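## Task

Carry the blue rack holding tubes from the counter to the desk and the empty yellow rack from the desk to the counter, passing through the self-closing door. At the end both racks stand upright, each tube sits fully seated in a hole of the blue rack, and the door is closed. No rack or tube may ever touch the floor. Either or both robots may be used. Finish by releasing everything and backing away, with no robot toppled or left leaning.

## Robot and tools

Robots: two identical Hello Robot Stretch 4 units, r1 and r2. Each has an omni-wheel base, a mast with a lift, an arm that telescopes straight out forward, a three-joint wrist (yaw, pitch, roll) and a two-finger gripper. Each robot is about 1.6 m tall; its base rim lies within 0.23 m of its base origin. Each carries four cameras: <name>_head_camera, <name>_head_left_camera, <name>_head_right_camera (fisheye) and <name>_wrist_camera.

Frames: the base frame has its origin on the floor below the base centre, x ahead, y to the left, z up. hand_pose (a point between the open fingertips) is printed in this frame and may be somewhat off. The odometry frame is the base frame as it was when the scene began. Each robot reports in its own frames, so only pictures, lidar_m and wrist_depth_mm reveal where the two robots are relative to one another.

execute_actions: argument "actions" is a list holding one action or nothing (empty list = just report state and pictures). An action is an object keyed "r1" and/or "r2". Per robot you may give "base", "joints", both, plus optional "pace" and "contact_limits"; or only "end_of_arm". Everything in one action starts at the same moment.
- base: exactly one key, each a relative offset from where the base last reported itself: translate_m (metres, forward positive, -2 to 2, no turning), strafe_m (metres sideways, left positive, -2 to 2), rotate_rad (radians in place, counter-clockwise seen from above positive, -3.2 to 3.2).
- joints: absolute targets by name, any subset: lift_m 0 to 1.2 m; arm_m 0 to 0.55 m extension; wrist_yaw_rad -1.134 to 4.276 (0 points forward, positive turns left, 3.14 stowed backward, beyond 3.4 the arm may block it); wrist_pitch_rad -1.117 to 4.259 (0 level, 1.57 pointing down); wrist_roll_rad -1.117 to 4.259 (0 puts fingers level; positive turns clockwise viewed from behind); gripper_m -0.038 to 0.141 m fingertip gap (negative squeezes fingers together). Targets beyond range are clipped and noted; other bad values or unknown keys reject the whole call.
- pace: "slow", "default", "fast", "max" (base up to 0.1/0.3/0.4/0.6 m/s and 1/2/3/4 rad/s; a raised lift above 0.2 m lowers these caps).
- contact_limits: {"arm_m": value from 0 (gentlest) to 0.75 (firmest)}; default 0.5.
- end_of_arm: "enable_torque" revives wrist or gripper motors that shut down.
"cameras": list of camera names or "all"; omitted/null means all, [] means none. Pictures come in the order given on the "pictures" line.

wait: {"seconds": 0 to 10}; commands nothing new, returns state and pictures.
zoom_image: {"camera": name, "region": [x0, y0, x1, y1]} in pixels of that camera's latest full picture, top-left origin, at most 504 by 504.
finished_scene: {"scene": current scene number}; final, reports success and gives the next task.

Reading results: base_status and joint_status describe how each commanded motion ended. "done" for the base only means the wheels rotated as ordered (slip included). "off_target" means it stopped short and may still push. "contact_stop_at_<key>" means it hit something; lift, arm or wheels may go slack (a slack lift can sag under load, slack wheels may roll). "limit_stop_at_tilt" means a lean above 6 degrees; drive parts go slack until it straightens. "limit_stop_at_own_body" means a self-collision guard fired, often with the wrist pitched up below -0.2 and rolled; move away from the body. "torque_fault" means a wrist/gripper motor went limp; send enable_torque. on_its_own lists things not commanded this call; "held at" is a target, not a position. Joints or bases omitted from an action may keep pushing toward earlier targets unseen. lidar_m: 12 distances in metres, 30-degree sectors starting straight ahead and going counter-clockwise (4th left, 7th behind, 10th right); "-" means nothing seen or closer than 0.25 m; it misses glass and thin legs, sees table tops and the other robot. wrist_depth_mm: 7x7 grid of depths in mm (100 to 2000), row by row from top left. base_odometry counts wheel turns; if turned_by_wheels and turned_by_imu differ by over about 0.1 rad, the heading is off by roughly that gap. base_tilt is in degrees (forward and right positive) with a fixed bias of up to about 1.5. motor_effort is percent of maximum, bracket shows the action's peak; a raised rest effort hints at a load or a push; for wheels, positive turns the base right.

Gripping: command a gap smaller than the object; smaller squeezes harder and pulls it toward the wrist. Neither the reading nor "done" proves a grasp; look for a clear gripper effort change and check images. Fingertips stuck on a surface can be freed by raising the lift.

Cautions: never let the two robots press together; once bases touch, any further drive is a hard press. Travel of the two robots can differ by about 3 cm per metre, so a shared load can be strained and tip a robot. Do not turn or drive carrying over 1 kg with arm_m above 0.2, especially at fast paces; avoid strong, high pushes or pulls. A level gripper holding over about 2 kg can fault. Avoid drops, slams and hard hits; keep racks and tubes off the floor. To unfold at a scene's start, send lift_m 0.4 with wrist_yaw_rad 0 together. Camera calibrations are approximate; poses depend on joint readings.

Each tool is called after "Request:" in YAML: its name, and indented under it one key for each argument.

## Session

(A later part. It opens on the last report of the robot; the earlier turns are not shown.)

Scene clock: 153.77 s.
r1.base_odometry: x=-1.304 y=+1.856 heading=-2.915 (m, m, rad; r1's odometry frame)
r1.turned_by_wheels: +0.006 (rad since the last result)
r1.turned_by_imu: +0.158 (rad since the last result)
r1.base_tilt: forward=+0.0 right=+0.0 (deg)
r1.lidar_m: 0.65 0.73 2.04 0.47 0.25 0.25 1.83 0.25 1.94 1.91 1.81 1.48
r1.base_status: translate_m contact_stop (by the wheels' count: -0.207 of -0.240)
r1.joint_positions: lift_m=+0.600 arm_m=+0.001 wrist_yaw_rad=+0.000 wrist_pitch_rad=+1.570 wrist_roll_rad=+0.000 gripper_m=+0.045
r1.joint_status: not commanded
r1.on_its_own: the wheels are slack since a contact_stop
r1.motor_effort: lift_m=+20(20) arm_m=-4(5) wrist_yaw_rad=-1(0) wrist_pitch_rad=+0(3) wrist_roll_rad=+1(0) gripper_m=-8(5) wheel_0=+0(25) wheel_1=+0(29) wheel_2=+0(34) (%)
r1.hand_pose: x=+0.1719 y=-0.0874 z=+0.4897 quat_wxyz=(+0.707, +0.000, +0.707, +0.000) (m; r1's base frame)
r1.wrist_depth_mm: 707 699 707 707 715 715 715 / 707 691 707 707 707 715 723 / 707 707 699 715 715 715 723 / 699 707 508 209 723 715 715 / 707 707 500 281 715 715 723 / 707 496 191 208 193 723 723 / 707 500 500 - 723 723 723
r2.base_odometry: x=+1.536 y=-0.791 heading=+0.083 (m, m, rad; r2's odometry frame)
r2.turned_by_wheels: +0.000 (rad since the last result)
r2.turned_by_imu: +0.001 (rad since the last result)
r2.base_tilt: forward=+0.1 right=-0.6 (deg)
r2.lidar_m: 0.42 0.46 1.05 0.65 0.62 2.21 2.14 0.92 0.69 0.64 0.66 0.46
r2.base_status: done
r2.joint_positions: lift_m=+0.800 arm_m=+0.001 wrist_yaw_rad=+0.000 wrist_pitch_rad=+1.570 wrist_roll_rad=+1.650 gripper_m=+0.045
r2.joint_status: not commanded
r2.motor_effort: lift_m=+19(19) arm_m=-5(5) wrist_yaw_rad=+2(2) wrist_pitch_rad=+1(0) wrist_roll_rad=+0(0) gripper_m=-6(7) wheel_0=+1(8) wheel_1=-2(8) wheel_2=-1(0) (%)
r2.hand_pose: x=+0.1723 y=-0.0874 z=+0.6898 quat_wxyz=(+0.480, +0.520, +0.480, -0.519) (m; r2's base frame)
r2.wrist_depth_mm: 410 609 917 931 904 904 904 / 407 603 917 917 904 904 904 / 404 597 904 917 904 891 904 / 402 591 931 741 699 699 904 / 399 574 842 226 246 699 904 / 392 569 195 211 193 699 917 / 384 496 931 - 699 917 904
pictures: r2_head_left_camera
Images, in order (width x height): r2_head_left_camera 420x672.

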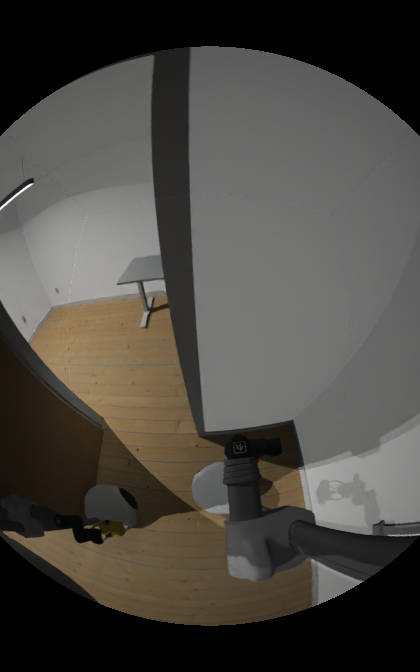

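Request:
execute_actions:
  actions:
    - {"r1":{"base":{"rotate_rad":-1.15},"pace":"slow"}}
  cameras: ["r1_head_left_camera","r1_head_right_camera","r2_head_left_camera"]

Scene clock: 158.17 s.
r1.base_odometry: x=-1.304 y=+1.856 heading=+2.219 (m, m, rad; r1's odometry frame)
r1.turned_by_wheels: -1.149 (rad since the last result)
r1.turned_by_imu: -1.171 (rad since the last result)
r1.base_tilt: forward=+0.1 right=+0.0 (deg)
r1.lidar_m: 1.96 1.49 0.65 0.67 1.06 0.60 0.27 0.25 - 0.25 1.95 1.91
r1.base_status: done
r1.joint_positions: lift_m=+0.600 arm_m=+0.001 wrist_yaw_rad=+0.000 wrist_pitch_rad=+1.570 wrist_roll_rad=+0.000 gripper_m=+0.045
r1.joint_status: not commanded
r1.motor_effort: lift_m=+20(20) arm_m=-4(4) wrist_yaw_rad=-1(3) wrist_pitch_rad=+0(0) wrist_roll_rad=+1(0) gripper_m=-8(7) wheel_0=+4(4) wheel_1=+3(7) wheel_2=+6(13) (%)
r1.hand_pose: x=+0.1719 y=-0.0874 z=+0.4897 quat_wxyz=(+0.707, +0.000, +0.707, +0.000) (m; r1's base frame)
r1.wrist_depth_mm: 699 699 707 715 707 715 715 / 707 699 707 699 715 715 715 / 707 707 715 715 715 715 715 / 699 707 508 209 715 715 715 / 707 707 500 281 715 723 723 / 707 500 191 208 193 715 715 / 707 500 500 - 504 368 723
r2.base_odometry: x=+1.536 y=-0.791 heading=+0.083 (m, m, rad; r2's odometry frame)
r2.turned_by_wheels: +0.000 (rad since the last result)
r2.turned_by_imu: +0.001 (rad since the last result)
r2.base_tilt: forward=+0.0 right=-0.6 (deg)
r2.lidar_m: 0.42 0.46 1.06 0.63 0.65 2.22 2.12 0.93 0.69 0.65 0.69 0.46
r2.base_status: not commanded
r2.joint_positions: lift_m=+0.800 arm_m=+0.001 wrist_yaw_rad=+0.000 wrist_pitch_rad=+1.570 wrist_roll_rad=+1.650 gripper_m=+0.045
r2.joint_status: not commanded
r2.motor_effort: lift_m=+19(19) arm_m=-5(5) wrist_yaw_rad=+2(3) wrist_pitch_rad=+0(0) wrist_roll_rad=-1(0) gripper_m=-8(10) wheel_0=+1(1) wheel_1=-2(2) wheel_2=-1(1) (%)
r2.hand_pose: x=+0.1723 y=-0.0874 z=+0.6898 quat_wxyz=(+0.480, +0.520, +0.480, -0.519) (m; r2's base frame)
r2.wrist_depth_mm: 410 609 917 917 904 904 891 / 407 603 917 904 904 917 904 / 404 597 917 917 917 904 904 / 402 591 917 741 699 699 917 / 397 580 842 227 246 699 891 / 389 569 196 211 193 699 904 / 387 496 946 - 707 904 917
pictures: r1_head_left_camera, r1_head_right_camera, r2_head_left_camera
Images, in order (width x height): r1_head_left_camera 420x672, r1_head_right_camera 420x672, r2_head_left_camera 420x672.

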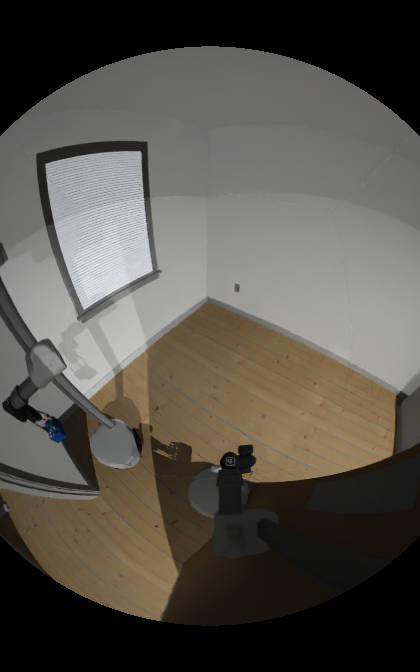

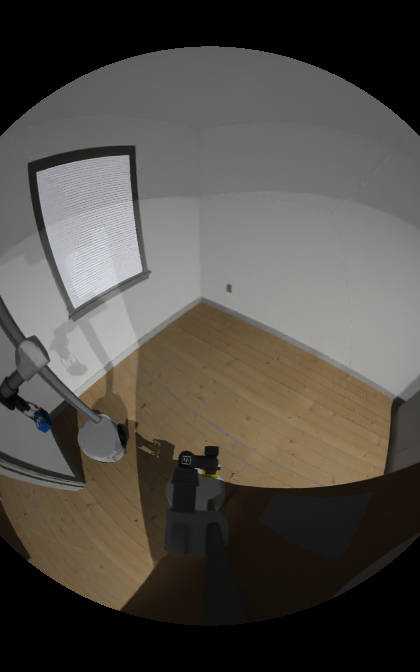

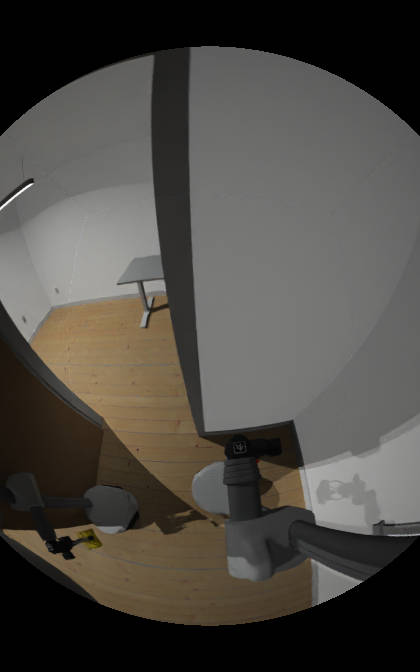

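Request:
execute_actions:
  actions:
    - {"r1":{"base":{"rotate_rad":-0.5},"pace":"slow"},"r2":{"base":{"translate_m":0.07}}}
  cameras: ["r1_wrist_camera"]

Request:
execute_actions:
  actions:
    - {"r1":{"base":{"translate_m":0.2},"pace":"slow"},"r2":{"base":{"strafe_m":0.25}}}
  cameras: ["r1_head_left_camera","r1_head_right_camera","r2_head_left_camera","r1_wrist_camera"]

Scene clock: 166.83 s.
r1.base_odometry: x=-1.304 y=+1.856 heading=+1.720 (m, m, rad; r1's odometry frame)
r1.turned_by_wheels: -0.499 (rad since the last result)
r1.turned_by_imu: -0.509 (rad since the last result)
r1.base_tilt: forward=+0.0 right=+0.0 (deg)
r1.lidar_m: 1.92 1.93 1.49 0.68 0.69 2.07 0.56 0.26 0.25 - 0.25 1.94
r1.base_status: done
r1.joint_positions: lift_m=+0.600 arm_m=+0.001 wrist_yaw_rad=+0.000 wrist_pitch_rad=+1.570 wrist_roll_rad=+0.000 gripper_m=+0.045
r1.joint_status: not commanded
r1.motor_effort: lift_m=+21(20) arm_m=-4(4) wrist_yaw_rad=+0(1) wrist_pitch_rad=+0(0) wrist_roll_rad=+0(0) gripper_m=-7(7) wheel_0=+4(7) wheel_1=+1(5) wheel_2=+5(7) (%)
r1.hand_pose: x=+0.1719 y=-0.0874 z=+0.4897 quat_wxyz=(+0.707, +0.000, +0.707, +0.000) (m; r1's base frame)
r1.wrist_depth_mm: 707 707 707 707 707 707 723 / 707 699 707 707 723 707 715 / 715 715 715 715 715 707 707 / 707 707 517 208 707 723 723 / 707 707 500 281 433 304 228 / 715 496 191 208 193 274 207 / 707 500 500 - 399 233 200
r2.base_odometry: x=+1.606 y=-0.786 heading=+0.083 (m, m, rad; r2's odometry frame)
r2.turned_by_wheels: +0.000 (rad since the last result)
r2.turned_by_imu: +0.001 (rad since the last result)
r2.base_tilt: forward=+0.1 right=-0.6 (deg)
r2.lidar_m: 0.36 0.38 1.04 0.69 0.65 2.31 2.21 0.92 0.65 0.64 0.58 0.39
r2.base_status: done
r2.joint_positions: lift_m=+0.800 arm_m=+0.001 wrist_yaw_rad=+0.000 wrist_pitch_rad=+1.570 wrist_roll_rad=+1.650 gripper_m=+0.045
r2.joint_status: not commanded
r2.motor_effort: lift_m=+19(19) arm_m=-5(5) wrist_yaw_rad=+2(2) wrist_pitch_rad=-1(0) wrist_roll_rad=+0(0) gripper_m=-10(5) wheel_0=+0(4) wheel_1=+1(4) wheel_2=+1(5) (%)
r2.hand_pose: x=+0.1723 y=-0.0874 z=+0.6898 quat_wxyz=(+0.480, +0.520, +0.480, -0.519) (m; r2's base frame)
r2.wrist_depth_mm: 312 462 878 917 917 904 904 / 312 466 854 917 904 917 904 / 309 462 854 931 917 917 904 / 309 452 831 741 699 691 904 / 304 442 676 227 246 699 904 / 300 433 196 211 193 707 891 / 297 387 931 - 707 917 917
pictures: r1_wrist_camera
camera_calibration (this result's frames):
r1_wrist_camera: T_world_to_cam=[[0.0249147, -0.999646, 0.00934892, -0.106996], [-0.999625, -0.0250181, -0.011111, 0.23096], [0.0113409, -0.00906859, -0.999895, 0.71238], [0, 0, 0, 1]] pos_world=[0.22546, -0.0947194, 0.715871]
Images, in order (width x height): r1_wrist_camera 616x392.

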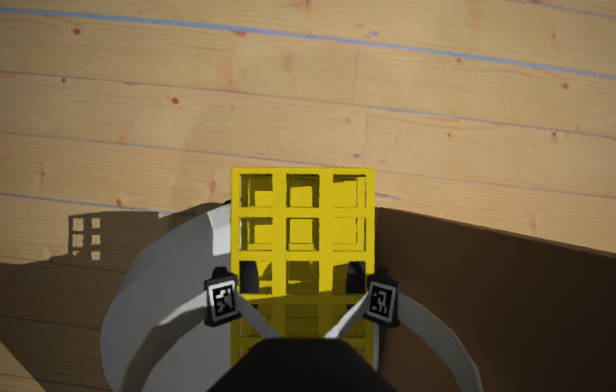

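Scene clock: 170.13 s.
r1.base_odometry: x=-1.334 y=+2.054 heading=+1.720 (m, m, rad; r1's odometry frame)
r1.turned_by_wheels: +0.000 (rad since the last result)
r1.turned_by_imu: +0.000 (rad since the last result)
r1.base_tilt: forward=+0.1 right=+0.0 (deg)
r1.lidar_m: 1.71 1.86 1.45 1.43 0.54 0.59 0.60 0.25 0.25 0.25 1.80 1.74
r1.base_status: done
r1.joint_positions: lift_m=+0.600 arm_m=+0.001 wrist_yaw_rad=+0.000 wrist_pitch_rad=+1.570 wrist_roll_rad=+0.000 gripper_m=+0.045
r1.joint_status: not commanded
r1.motor_effort: lift_m=+20(20) arm_m=-4(4) wrist_yaw_rad=+0(0) wrist_pitch_rad=+0(0) wrist_roll_rad=+0(0) gripper_m=-6(7) wheel_0=+5(8) wheel_1=+1(3) wheel_2=-5(8) (%)
r1.hand_pose: x=+0.1719 y=-0.0874 z=+0.4897 quat_wxyz=(+0.707, +0.000, +0.707, +0.000) (m; r1's base frame)
r1.wrist_depth_mm: 699 707 699 707 707 715 715 / 699 707 707 707 715 715 715 / 707 707 707 715 723 715 715 / 699 707 508 209 715 707 715 / 707 699 496 281 715 715 723 / 707 496 191 208 193 715 723 / 707 500 500 - 477 723 715
r2.base_odometry: x=+1.585 y=-0.537 heading=+0.083 (m, m, rad; r2's odometry frame)
r2.turned_by_wheels: +0.000 (rad since the last result)
r2.turned_by_imu: +0.000 (rad since the last result)
r2.base_tilt: forward=+0.1 right=-0.6 (deg)
r2.lidar_m: 0.39 1.77 0.80 0.73 0.52 0.55 2.19 1.28 0.94 0.89 0.54 0.37
r2.base_status: done
r2.joint_positions: lift_m=+0.800 arm_m=+0.001 wrist_yaw_rad=+0.000 wrist_pitch_rad=+1.570 wrist_roll_rad=+1.650 gripper_m=+0.045
r2.joint_status: not commanded
r2.motor_effort: lift_m=+19(19) arm_m=-5(5) wrist_yaw_rad=+2(2) wrist_pitch_rad=+0(1) wrist_roll_rad=-1(0) gripper_m=-11(7) wheel_0=+2(7) wheel_1=-1(8) wheel_2=+1(2) (%)
r2.hand_pose: x=+0.1723 y=-0.0874 z=+0.6898 quat_wxyz=(+0.480, +0.520, +0.480, -0.519) (m; r2's base frame)
r2.wrist_depth_mm: 314 462 891 917 917 904 904 / 312 459 854 904 917 891 904 / 309 452 842 917 931 917 891 / 296 427 809 741 699 699 904 / 319 917 917 225 245 707 891 / 946 931 196 212 194 707 904 / 946 946 931 - 707 904 904
pictures: r1_head_left_camera, r1_head_right_camera, r1_wrist_camera, r2_head_left_camera
camera_calibration (this result's frames):
r1_wrist_camera: T_world_to_cam=[[0.0249148, -0.999646, 0.00934891, -0.106996], [-0.999625, -0.0250182, -0.0111106, 0.230959], [0.0113406, -0.00906859, -0.999895, 0.71238], [0, 0, 0, 1]] pos_world=[0.22546, -0.0947194, 0.715871]
Images, in order (width x height): r1_head_left_camera 420x672, r1_head_right_camera 420x672, r1_wrist_camera 616x392, r2_head_left_camera 420x672.

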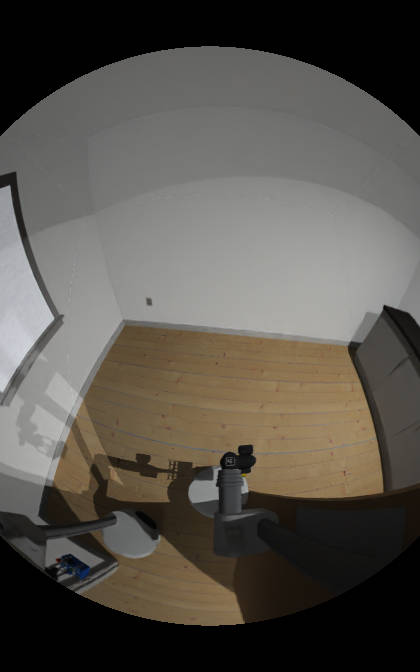

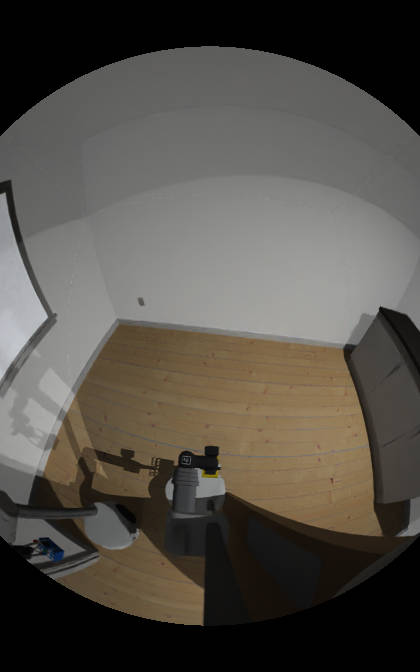

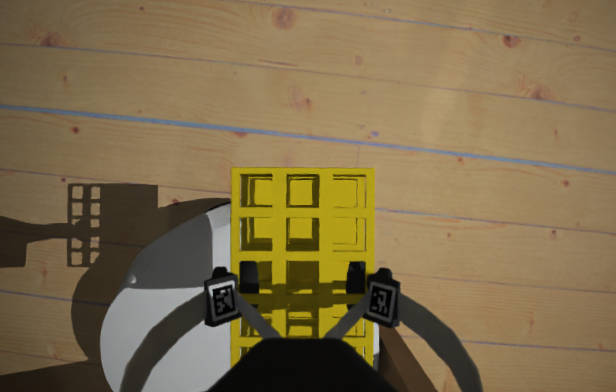

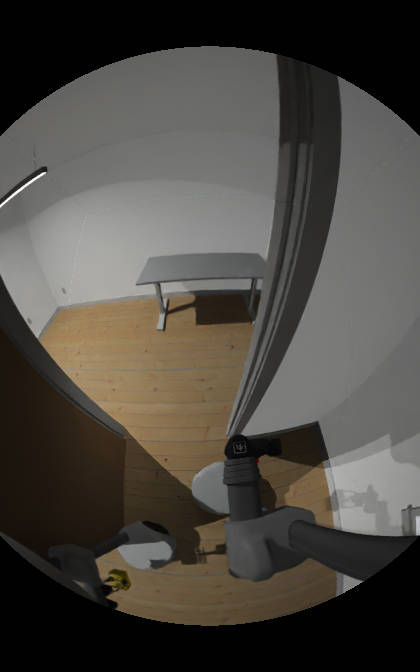

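Request:
execute_actions:
  actions:
    - {"r2":{"base":{"strafe_m":0.24},"pace":"slow"}}
  cameras: ["r2_head_left_camera","r2_head_right_camera","r2_wrist_camera"]

Scene clock: 175.70 s.
r1.base_odometry: x=-1.334 y=+2.054 heading=+1.720 (m, m, rad; r1's odometry frame)
r1.turned_by_wheels: +0.000 (rad since the last result)
r1.turned_by_imu: +0.001 (rad since the last result)
r1.base_tilt: forward=+0.1 right=+0.0 (deg)
r1.lidar_m: 1.71 1.86 1.44 1.44 0.42 0.41 0.61 0.27 0.25 0.25 1.81 1.74
r1.base_status: not commanded
r1.joint_positions: lift_m=+0.600 arm_m=+0.001 wrist_yaw_rad=+0.000 wrist_pitch_rad=+1.570 wrist_roll_rad=+0.000 gripper_m=+0.045
r1.joint_status: not commanded
r1.motor_effort: lift_m=+20(20) arm_m=-4(4) wrist_yaw_rad=-1(0) wrist_pitch_rad=+0(1) wrist_roll_rad=+0(0) gripper_m=-7(7) wheel_0=+5(5) wheel_1=+1(1) wheel_2=-5(5) (%)
r1.hand_pose: x=+0.1719 y=-0.0874 z=+0.4897 quat_wxyz=(+0.707, +0.000, +0.707, +0.000) (m; r1's base frame)
r1.wrist_depth_mm: 699 707 699 707 715 707 715 / 707 707 707 699 715 715 715 / 699 699 723 715 707 715 715 / 707 707 517 209 707 723 723 / 707 707 496 281 715 723 723 / 707 500 192 208 193 723 723 / 707 504 500 - 480 723 732
r2.base_odometry: x=+1.565 y=-0.297 heading=+0.083 (m, m, rad; r2's odometry frame)
r2.turned_by_wheels: +0.000 (rad since the last result)
r2.turned_by_imu: +0.001 (rad since the last result)
r2.base_tilt: forward=+0.1 right=-0.6 (deg)
r2.lidar_m: 1.68 1.80 0.54 0.51 0.45 0.37 0.53 1.61 1.17 1.10 0.55 0.49
r2.base_status: done
r2.joint_positions: lift_m=+0.800 arm_m=+0.001 wrist_yaw_rad=+0.000 wrist_pitch_rad=+1.570 wrist_roll_rad=+1.650 gripper_m=+0.045
r2.joint_status: not commanded
r2.motor_effort: lift_m=+19(19) arm_m=-5(5) wrist_yaw_rad=+2(2) wrist_pitch_rad=+0(0) wrist_roll_rad=-1(1) gripper_m=-9(9) wheel_0=+0(4) wheel_1=+0(6) wheel_2=+1(7) (%)
r2.hand_pose: x=+0.1723 y=-0.0874 z=+0.6898 quat_wxyz=(+0.480, +0.520, +0.480, -0.519) (m; r2's base frame)
r2.wrist_depth_mm: 394 466 878 904 904 904 891 / 946 609 854 917 917 891 904 / 946 946 917 904 917 917 917 / 946 917 931 741 707 691 904 / 931 931 917 225 246 699 904 / 960 931 196 211 193 707 878 / 931 931 917 - 707 917 759
pictures: r2_head_left_camera, r2_head_right_camera, r2_wrist_camera
camera_calibration (this result's frames):
r2_wrist_camera: T_world_to_cam=[[-0.997119, 0.0648489, -0.0393495, 0.215423], [0.0642827, 0.997812, 0.0154879, 0.117456], [0.0402677, 0.0129138, -0.999105, 0.91254], [0, 0, 0, 1]] pos_world=[0.170506, -0.142953, 0.918382]
Images, in order (width x height): r2_head_left_camera 420x672, r2_head_right_camera 420x672, r2_wrist_camera 616x392.

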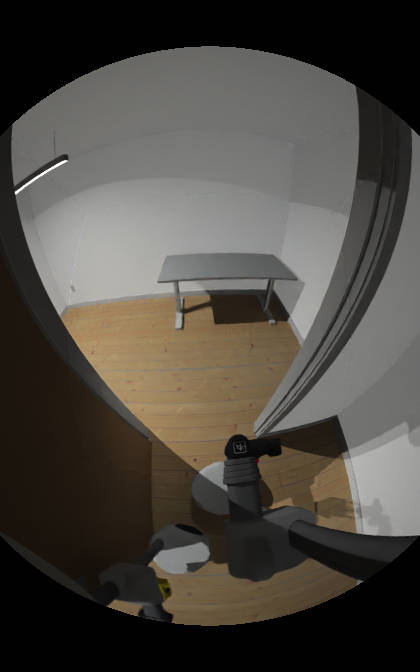

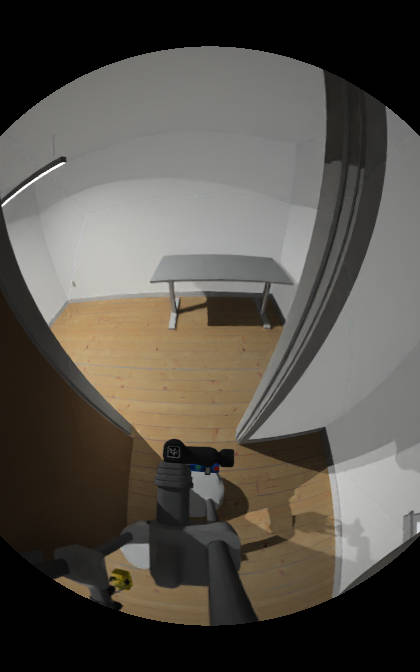

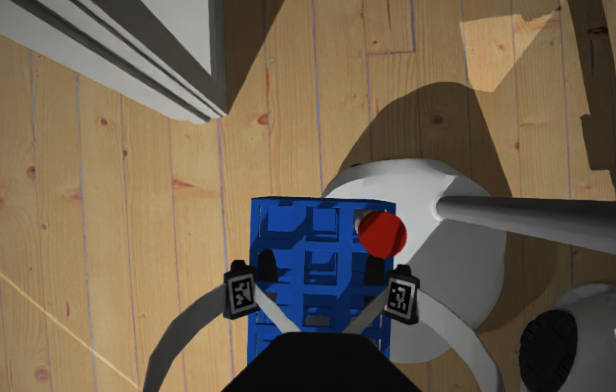

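Request:
execute_actions:
  actions:
    - {"r2":{"base":{"translate_m":1.25},"joints":{"lift_m":0.95}},"r1":{"joints":{"lift_m":0.8}}}
  cameras: []

Request:
execute_actions:
  actions:
    - {"r2":{"joints":{"arm_m":0.45}},"r1":{"base":{"translate_m":0.45}}}
  cameras: ["r1_head_right_camera","r2_head_right_camera","r2_wrist_camera"]

Scene clock: 185.80 s.
r1.base_odometry: x=-1.334 y=+2.054 heading=+1.720 (m, m, rad; r1's odometry frame)
r1.turned_by_wheels: +0.000 (rad since the last result)
r1.turned_by_imu: +0.001 (rad since the last result)
r1.base_tilt: forward=+0.1 right=+0.0 (deg)
r1.lidar_m: 1.71 1.84 1.46 1.43 1.16 1.10 0.59 0.28 0.25 0.25 1.79 0.25
r1.base_status: not commanded
r1.joint_positions: lift_m=+0.800 arm_m=+0.001 wrist_yaw_rad=+0.000 wrist_pitch_rad=+1.570 wrist_roll_rad=+0.000 gripper_m=+0.045
r1.joint_status: all done
r1.motor_effort: lift_m=+22(22) arm_m=-4(4) wrist_yaw_rad=-1(0) wrist_pitch_rad=+0(1) wrist_roll_rad=+0(0) gripper_m=-8(6) wheel_0=+5(5) wheel_1=+1(1) wheel_2=-5(5) (%)
r1.hand_pose: x=+0.1719 y=-0.0874 z=+0.6895 quat_wxyz=(+0.707, +0.000, +0.707, +0.000) (m; r1's base frame)
r1.wrist_depth_mm: 904 904 904 904 917 904 904 / 904 891 904 917 904 917 904 / 904 917 904 904 904 917 917 / 891 904 904 209 904 931 931 / 904 904 699 281 917 931 931 / 917 917 191 208 193 931 917 / 904 904 707 - 477 931 917
r2.base_odometry: x=+2.811 y=-0.193 heading=+0.083 (m, m, rad; r2's odometry frame)
r2.turned_by_wheels: +0.000 (rad since the last result)
r2.turned_by_imu: +0.002 (rad since the last result)
r2.base_tilt: forward=+0.1 right=-0.5 (deg)
r2.lidar_m: 0.44 0.45 0.66 2.57 1.03 0.91 1.57 0.78 1.05 1.12 0.69 0.49
r2.base_status: done
r2.joint_positions: lift_m=+0.950 arm_m=+0.001 wrist_yaw_rad=+0.000 wrist_pitch_rad=+1.570 wrist_roll_rad=+1.650 gripper_m=+0.045
r2.joint_status: all done
r2.motor_effort: lift_m=+24(26) arm_m=-5(5) wrist_yaw_rad=+2(2) wrist_pitch_rad=+1(1) wrist_roll_rad=-1(1) gripper_m=-7(6) wheel_0=+0(4) wheel_1=-1(6) wheel_2=+1(7) (%)
r2.hand_pose: x=+0.1723 y=-0.0874 z=+0.8395 quat_wxyz=(+0.480, +0.520, +0.480, -0.519) (m; r2's base frame)
r2.wrist_depth_mm: 1078 1098 1078 1078 1060 1060 1060 / 1078 1060 1078 1060 1078 1060 1060 / 1098 1078 1060 1060 1060 1042 1060 / 1098 1078 1060 866 842 1042 1042 / 1078 1098 1078 225 223 1042 1060 / 1118 1098 196 211 193 1060 1060 / 1060 1060 1098 - 1078 1078 1078
pictures: none
No camera images: the call's "cameras" was empty. Leave "cameras" out to get every camera's image.

Scene clock: 188.77 s.
r1.base_odometry: x=-1.401 y=+2.499 heading=+1.720 (m, m, rad; r1's odometry frame)
r1.turned_by_wheels: +0.000 (rad since the last result)
r1.turned_by_imu: +0.001 (rad since the last result)
r1.base_tilt: forward=+0.0 right=+0.0 (deg)
r1.lidar_m: 1.26 1.37 1.41 1.38 1.55 1.34 1.33 1.46 1.75 1.72 1.64 0.25
r1.base_status: done
r1.joint_positions: lift_m=+0.800 arm_m=+0.001 wrist_yaw_rad=+0.000 wrist_pitch_rad=+1.570 wrist_roll_rad=+0.000 gripper_m=+0.045
r1.joint_status: not commanded
r1.motor_effort: lift_m=+22(22) arm_m=-4(4) wrist_yaw_rad=-1(0) wrist_pitch_rad=+0(1) wrist_roll_rad=+0(0) gripper_m=-8(7) wheel_0=+2(9) wheel_1=+2(7) wheel_2=+1(15) (%)
r1.hand_pose: x=+0.1719 y=-0.0874 z=+0.6895 quat_wxyz=(+0.707, +0.000, +0.707, +0.000) (m; r1's base frame)
r1.wrist_depth_mm: 904 904 891 917 904 917 917 / 904 904 904 917 917 891 917 / 904 904 917 904 931 931 931 / 904 904 904 208 917 931 917 / 904 904 699 282 917 917 917 / 904 904 191 208 193 917 931 / 904 904 699 - 917 931 931
r2.base_odometry: x=+2.811 y=-0.193 heading=+0.083 (m, m, rad; r2's odometry frame)
r2.turned_by_wheels: +0.000 (rad since the last result)
r2.turned_by_imu: +0.001 (rad since the last result)
r2.base_tilt: forward=+0.1 right=-0.6 (deg)
r2.lidar_m: 0.45 0.48 0.66 2.59 1.02 0.82 0.79 0.78 1.03 1.13 0.71 0.50
r2.base_status: not commanded
r2.joint_positions: lift_m=+0.950 arm_m=+0.449 wrist_yaw_rad=+0.000 wrist_pitch_rad=+1.570 wrist_roll_rad=+1.650 gripper_m=+0.045
r2.joint_status: all done
r2.motor_effort: lift_m=+24(23) arm_m=+5(6) wrist_yaw_rad=+1(2) wrist_pitch_rad=+1(1) wrist_roll_rad=+0(0) gripper_m=-7(7) wheel_0=+0(0) wheel_1=-1(1) wheel_2=+1(1) (%)
r2.hand_pose: x=+0.6203 y=-0.0874 z=+0.8395 quat_wxyz=(+0.480, +0.520, +0.480, -0.519) (m; r2's base frame)
r2.wrist_depth_mm: 349 345 345 342 342 1042 1042 / 347 347 345 342 342 1025 1042 / 349 347 343 345 342 1060 1060 / 351 349 345 345 342 866 831 / 351 349 347 224 246 854 854 / 355 349 195 211 193 1042 854 / 353 351 349 - 345 342 1078
pictures: r1_head_right_camera, r2_head_right_camera, r2_wrist_camera
camera_calibration (this result's frames):
r2_wrist_camera: T_world_to_cam=[[-0.99712, 0.0646429, -0.039657, 0.668294], [0.0640718, 0.997825, 0.0155078, 0.0864527], [0.0405732, 0.0129222, -0.999093, 1.04381], [0, 0, 0, 1]] pos_world=[0.618479, -0.142953, 1.06803]
Images, in order (width x height): r1_head_right_camera 420x672, r2_head_right_camera 420x672, r2_wrist_camera 616x392.

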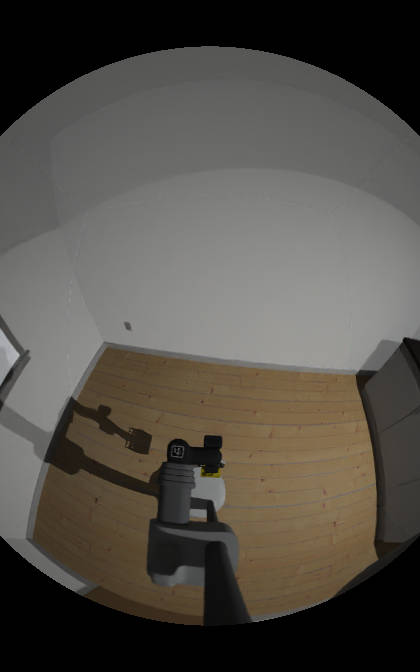

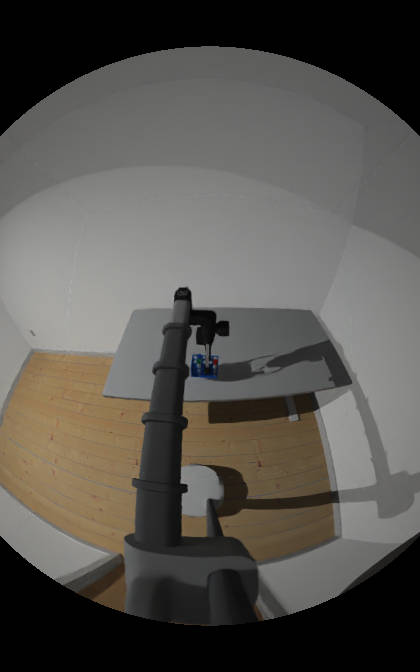

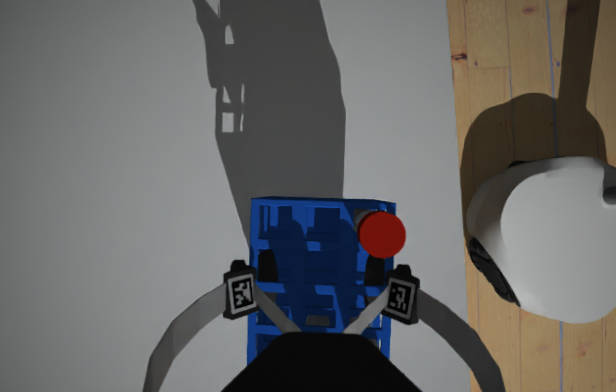

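Request:
execute_actions:
  actions:
    - {"r2":{"joints":{"arm_m":0.52,"lift_m":0.91}},"r1":{"base":{"rotate_rad":-1.67}}}
  cameras: []

Request:
execute_actions:
  actions:
    - {"r2":{"joints":{"lift_m":0.891},"pace":"slow"},"r1":{"base":{"translate_m":1.15},"joints":{"lift_m":1.14},"pace":"fast"}}
  cameras: ["r1_head_right_camera","r2_head_right_camera","r2_wrist_camera"]

Scene clock: 196.53 s.
r1.base_odometry: x=-1.401 y=+2.499 heading=+0.051 (m, m, rad; r1's odometry frame)
r1.turned_by_wheels: -1.670 (rad since the last result)
r1.turned_by_imu: -1.702 (rad since the last result)
r1.base_tilt: forward=+0.1 right=+0.0 (deg)
r1.lidar_m: 1.70 1.76 1.32 1.27 1.31 1.44 1.40 1.46 1.39 1.34 1.40 0.26
r1.base_status: done
r1.joint_positions: lift_m=+0.800 arm_m=+0.001 wrist_yaw_rad=+0.000 wrist_pitch_rad=+1.570 wrist_roll_rad=+0.000 gripper_m=+0.045
r1.joint_status: not commanded
r1.motor_effort: lift_m=+22(22) arm_m=-4(4) wrist_yaw_rad=-1(0) wrist_pitch_rad=+0(1) wrist_roll_rad=+0(0) gripper_m=-8(8) wheel_0=+1(4) wheel_1=+2(10) wheel_2=+1(12) (%)
r1.hand_pose: x=+0.1719 y=-0.0874 z=+0.6896 quat_wxyz=(+0.707, +0.000, +0.707, +0.000) (m; r1's base frame)
r1.wrist_depth_mm: 891 891 904 891 917 917 904 / 904 904 904 891 904 917 917 / 904 904 904 904 904 917 917 / 904 904 904 208 917 917 931 / 904 904 707 282 917 917 931 / 917 904 191 208 193 931 931 / 917 917 699 - 931 917 931
r2.base_odometry: x=+2.811 y=-0.193 heading=+0.083 (m, m, rad; r2's odometry frame)
r2.turned_by_wheels: +0.000 (rad since the last result)
r2.turned_by_imu: +0.002 (rad since the last result)
r2.base_tilt: forward=+0.0 right=-0.6 (deg)
r2.lidar_m: 0.44 0.47 0.65 2.59 1.04 0.84 0.77 0.79 1.02 1.13 0.71 0.48
r2.base_status: not commanded
r2.joint_positions: lift_m=+0.910 arm_m=+0.519 wrist_yaw_rad=+0.000 wrist_pitch_rad=+1.570 wrist_roll_rad=+1.650 gripper_m=+0.045
r2.joint_status: all done
r2.motor_effort: lift_m=+18(23) arm_m=+5(5) wrist_yaw_rad=+2(2) wrist_pitch_rad=+0(1) wrist_roll_rad=-1(1) gripper_m=-11(7) wheel_0=+0(0) wheel_1=-1(1) wheel_2=+1(1) (%)
r2.hand_pose: x=+0.6902 y=-0.0874 z=+0.7999 quat_wxyz=(+0.480, +0.520, +0.480, -0.519) (m; r2's base frame)
r2.wrist_depth_mm: 309 306 301 303 300 300 991 / 307 306 306 303 301 300 991 / 309 309 306 304 303 301 866 / 309 309 306 303 303 301 300 / 309 307 307 226 245 301 301 / 310 310 196 211 193 301 301 / 312 312 307 - 303 303 303
pictures: none
No camera images: the call's "cameras" was empty. Leave "cameras" out to get every camera's image.

Scene clock: 200.83 s.
r1.base_odometry: x=-0.253 y=+2.557 heading=+0.051 (m, m, rad; r1's odometry frame)
r1.turned_by_wheels: +0.000 (rad since the last result)
r1.turned_by_imu: +0.001 (rad since the last result)
r1.base_tilt: forward=+0.1 right=+0.1 (deg)
r1.lidar_m: 0.54 0.59 0.79 1.25 1.30 1.82 2.58 1.95 1.40 1.36 0.81 0.26
r1.base_status: done
r1.joint_positions: lift_m=+1.140 arm_m=+0.001 wrist_yaw_rad=+0.000 wrist_pitch_rad=+1.570 wrist_roll_rad=+0.000 gripper_m=+0.045
r1.joint_status: all done
r1.motor_effort: lift_m=+22(21) arm_m=-4(4) wrist_yaw_rad=-1(0) wrist_pitch_rad=+1(0) wrist_roll_rad=+0(0) gripper_m=-7(5) wheel_0=+1(6) wheel_1=+2(8) wheel_2=+2(13) (%)
r1.hand_pose: x=+0.1719 y=-0.0874 z=+1.0295 quat_wxyz=(+0.707, +0.000, +0.707, +0.000) (m; r1's base frame)
r1.wrist_depth_mm: 759 788 768 788 778 798 788 / 1229 1229 1229 1281 1255 1229 1255 / 1229 1255 1255 1255 1229 1255 1255 / 1255 1255 1229 209 1255 1255 1255 / 1229 1255 1042 281 1255 1255 1281 / 1205 1255 191 207 193 1255 1255 / 1255 1229 1255 - 1255 1255 1255
r2.base_odometry: x=+2.811 y=-0.193 heading=+0.083 (m, m, rad; r2's odometry frame)
r2.turned_by_wheels: +0.000 (rad since the last result)
r2.turned_by_imu: +0.001 (rad since the last result)
r2.base_tilt: forward=+0.2 right=-0.6 (deg)
r2.lidar_m: 0.45 0.48 0.66 2.57 1.01 0.81 0.78 0.79 1.03 1.12 0.71 0.49
r2.base_status: not commanded
r2.joint_positions: lift_m=+0.891 arm_m=+0.519 wrist_yaw_rad=+0.000 wrist_pitch_rad=+1.570 wrist_roll_rad=+1.650 gripper_m=+0.045
r2.joint_status: all done
r2.motor_effort: lift_m=+16(19) arm_m=+5(5) wrist_yaw_rad=+2(2) wrist_pitch_rad=+0(0) wrist_roll_rad=-1(0) gripper_m=-7(7) wheel_0=+0(0) wheel_1=-2(1) wheel_2=+1(1) (%)
r2.hand_pose: x=+0.6902 y=-0.0874 z=+0.7811 quat_wxyz=(+0.480, +0.520, +0.480, -0.519) (m; r2's base frame)
r2.wrist_depth_mm: 290 287 287 283 283 281 279 / 291 287 286 286 283 281 281 / 291 286 286 286 285 282 281 / 291 290 289 286 285 283 282 / 293 289 289 227 246 283 283 / 291 290 196 211 193 283 282 / 293 290 290 - 286 283 285
pictures: r1_head_right_camera, r2_head_right_camera, r2_wrist_camera
camera_calibration (this result's frames):
r2_wrist_camera: T_world_to_cam=[[-0.997121, 0.0647733, -0.0394245, 0.735506], [0.0642059, 0.997816, 0.0154928, 0.0827985], [0.0403419, 0.0129169, -0.999102, 0.982777], [0, 0, 0, 1]] pos_world=[0.688425, -0.142953, 1.00961]
Images, in order (width x height): r1_head_right_camera 420x672, r2_head_right_camera 420x672, r2_wrist_camera 616x392.

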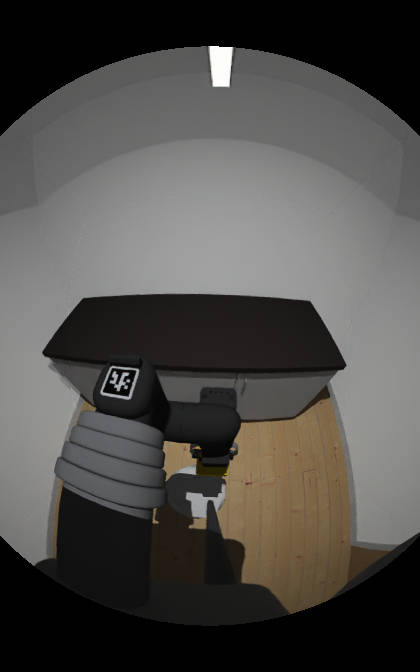

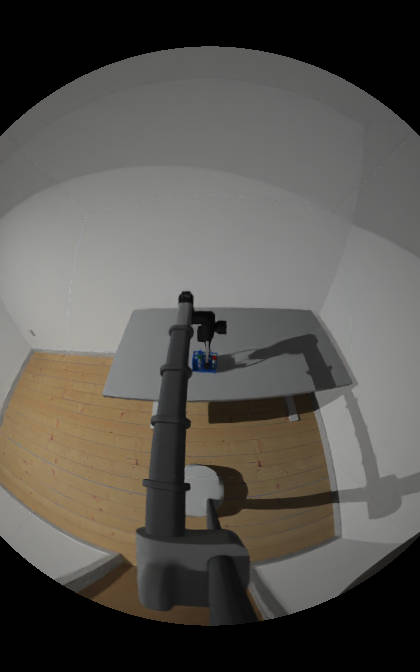

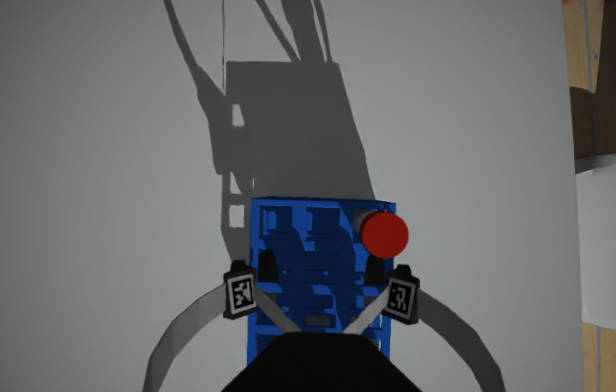

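Touching down (effort dropped). Release r2; extend r1.

Request:
execute_actions:
  actions:
    - {"r2":{"joints":{"gripper_m":0.125}},"r1":{"base":{"translate_m":0.12},"joints":{"arm_m":0.48}}}
  cameras: ["r2_wrist_camera"]

Request:
execute_actions:
  actions:
    - {"r2":{"joints":{"lift_m":1.05}},"r1":{"joints":{"lift_m":1.095}}}
  cameras: ["r1_wrist_camera","r2_wrist_camera"]

Scene clock: 205.73 s.
r1.base_odometry: x=-0.133 y=+2.563 heading=+0.051 (m, m, rad; r1's odometry frame)
r1.turned_by_wheels: +0.000 (rad since the last result)
r1.turned_by_imu: +0.001 (rad since the last result)
r1.base_tilt: forward=+0.0 right=-0.1 (deg)
r1.lidar_m: 0.43 0.44 0.61 1.26 1.32 1.81 2.71 1.91 1.42 1.35 0.64 0.45
r1.base_status: done
r1.joint_positions: lift_m=+1.140 arm_m=+0.479 wrist_yaw_rad=+0.000 wrist_pitch_rad=+1.570 wrist_roll_rad=+0.000 gripper_m=+0.045
r1.joint_status: all done
r1.motor_effort: lift_m=+22(22) arm_m=+6(7) wrist_yaw_rad=-1(2) wrist_pitch_rad=+1(1) wrist_roll_rad=+0(1) gripper_m=-7(7) wheel_0=+2(7) wheel_1=+3(8) wheel_2=-1(14) (%)
r1.hand_pose: x=+0.6503 y=-0.0874 z=+1.0295 quat_wxyz=(+0.707, +0.000, +0.707, +0.000) (m; r1's base frame)
r1.wrist_depth_mm: 334 336 338 338 338 340 342 / 334 336 338 338 340 342 342 / 336 338 340 340 342 343 343 / 336 338 340 208 342 343 343 / 338 338 340 281 343 345 345 / 340 340 191 208 193 345 345 / 338 342 342 - 345 345 347
r2.base_odometry: x=+2.811 y=-0.193 heading=+0.083 (m, m, rad; r2's odometry frame)
r2.turned_by_wheels: +0.000 (rad since the last result)
r2.turned_by_imu: +0.001 (rad since the last result)
r2.base_tilt: forward=+0.1 right=-0.5 (deg)
r2.lidar_m: 0.46 0.48 0.65 2.58 1.03 0.81 0.78 0.76 1.05 1.11 0.67 0.50
r2.base_status: not commanded
r2.joint_positions: lift_m=+0.891 arm_m=+0.519 wrist_yaw_rad=+0.000 wrist_pitch_rad=+1.570 wrist_roll_rad=+1.650 gripper_m=+0.125
r2.joint_status: all done
r2.motor_effort: lift_m=+17(17) arm_m=+5(5) wrist_yaw_rad=+2(3) wrist_pitch_rad=+0(3) wrist_roll_rad=-1(1) gripper_m=+0(7) wheel_0=+0(0) wheel_1=-1(1) wheel_2=+1(1) (%)
r2.hand_pose: x=+0.6902 y=-0.0874 z=+0.7810 quat_wxyz=(+0.480, +0.520, +0.480, -0.519) (m; r2's base frame)
r2.wrist_depth_mm: 290 289 286 283 282 281 278 / 290 287 286 285 282 279 279 / 290 287 287 286 283 283 279 / 290 289 287 286 285 282 281 / 291 291 289 245 244 283 283 / 293 290 289 211 218 283 283 / 294 290 289 - 286 283 283
pictures: r2_wrist_camera
camera_calibration (this result's frames):
r2_wrist_camera: T_world_to_cam=[[-0.997107, 0.0649478, -0.0394966, 0.735596], [0.0643795, 0.997805, 0.0154974, 0.0826734], [0.0404165, 0.0129098, -0.9991, 0.982642], [0, 0, 0, 1]] pos_world=[0.68843, -0.142953, 1.00953]
Images, in order (width x height): r2_wrist_camera 616x392.

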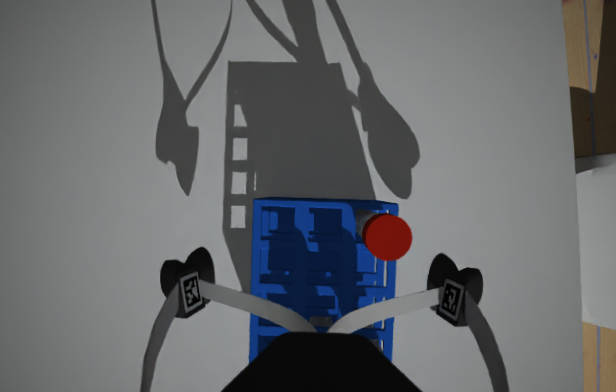

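Scene clock: 207.47 s.
r1.base_odometry: x=-0.133 y=+2.563 heading=+0.051 (m, m, rad; r1's odometry frame)
r1.turned_by_wheels: +0.000 (rad since the last result)
r1.turned_by_imu: +0.000 (rad since the last result)
r1.base_tilt: forward=+0.1 right=+0.0 (deg)
r1.lidar_m: 0.41 0.45 0.62 1.25 1.32 1.81 2.69 1.93 1.42 1.36 0.63 0.45
r1.base_status: not commanded
r1.joint_positions: lift_m=+1.095 arm_m=+0.479 wrist_yaw_rad=+0.000 wrist_pitch_rad=+1.570 wrist_roll_rad=+0.000 gripper_m=+0.045
r1.joint_status: all done
r1.motor_effort: lift_m=+17(22) arm_m=+6(6) wrist_yaw_rad=-2(0) wrist_pitch_rad=+0(1) wrist_roll_rad=+0(0) gripper_m=-7(7) wheel_0=+2(2) wheel_1=+3(3) wheel_2=-1(1) (%)
r1.hand_pose: x=+0.6503 y=-0.0874 z=+0.9849 quat_wxyz=(+0.707, +0.000, +0.707, +0.000) (m; r1's base frame)
r1.wrist_depth_mm: 290 293 291 294 294 296 296 / 291 293 294 294 296 297 297 / 293 293 294 296 297 297 297 / 293 294 294 209 297 297 298 / 294 294 294 281 297 298 300 / 294 294 191 208 193 300 301 / 296 297 297 - 300 301 301
r2.base_odometry: x=+2.811 y=-0.193 heading=+0.083 (m, m, rad; r2's odometry frame)
r2.turned_by_wheels: +0.000 (rad since the last result)
r2.turned_by_imu: +0.000 (rad since the last result)
r2.base_tilt: forward=+0.1 right=-0.6 (deg)
r2.lidar_m: 0.45 0.49 0.63 2.57 1.02 0.83 0.78 0.80 1.05 1.11 0.69 0.48
r2.base_status: not commanded
r2.joint_positions: lift_m=+1.050 arm_m=+0.519 wrist_yaw_rad=+0.000 wrist_pitch_rad=+1.570 wrist_roll_rad=+1.650 gripper_m=+0.125
r2.joint_status: all done
r2.motor_effort: lift_m=+24(25) arm_m=+5(5) wrist_yaw_rad=+3(2) wrist_pitch_rad=+0(0) wrist_roll_rad=-1(1) gripper_m=-3(0) wheel_0=+0(0) wheel_1=-1(1) wheel_2=+0(0) (%)
r2.hand_pose: x=+0.6902 y=-0.0874 z=+0.9395 quat_wxyz=(+0.480, +0.520, +0.480, -0.519) (m; r2's base frame)
r2.wrist_depth_mm: 452 445 442 439 439 1138 1160 / 452 445 449 445 439 1160 1138 / 452 449 442 445 439 1160 1138 / 452 452 445 442 445 442 931 / 452 449 449 404 439 442 946 / 452 452 449 370 442 442 1182 / 452 455 449 - 442 445 1160
pictures: r1_wrist_camera, r2_wrist_camera
camera_calibration (this result's frames):
r1_wrist_camera: T_world_to_cam=[[0.0251504, -0.99964, 0.00935219, -0.123701], [-0.999618, -0.025255, -0.0112417, 0.714783], [0.0114739, -0.00906588, -0.999893, 1.20204], [0, 0, 0, 1]] pos_world=[0.703829, -0.0947066, 1.2111]
r2_wrist_camera: T_world_to_cam=[[-0.997107, 0.0649476, -0.0394967, 0.741859], [0.0643792, 0.997805, 0.0154974, 0.0802171], [0.0404166, 0.0129098, -0.9991, 1.14099], [0, 0, 0, 1]] pos_world=[0.688433, -0.142953, 1.16802]
Images, in order (width x height): r1_wrist_camera 616x392, r2_wrist_camera 616x392.

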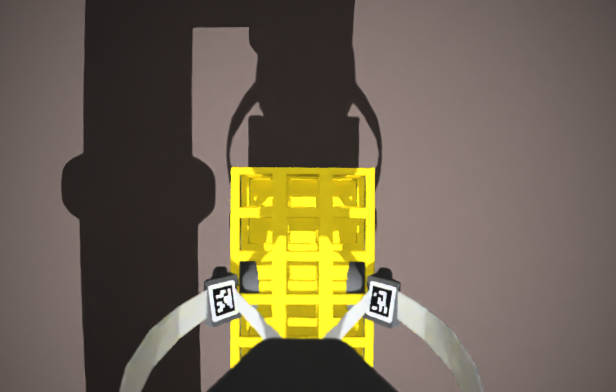

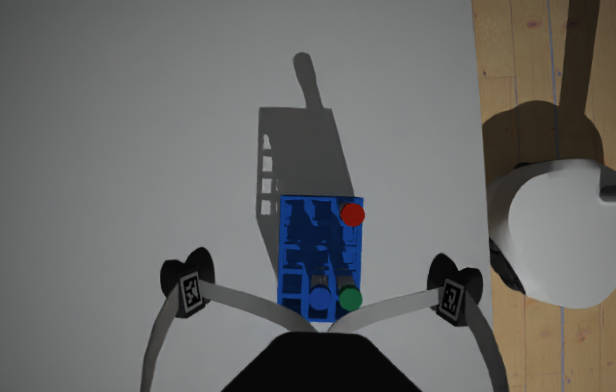

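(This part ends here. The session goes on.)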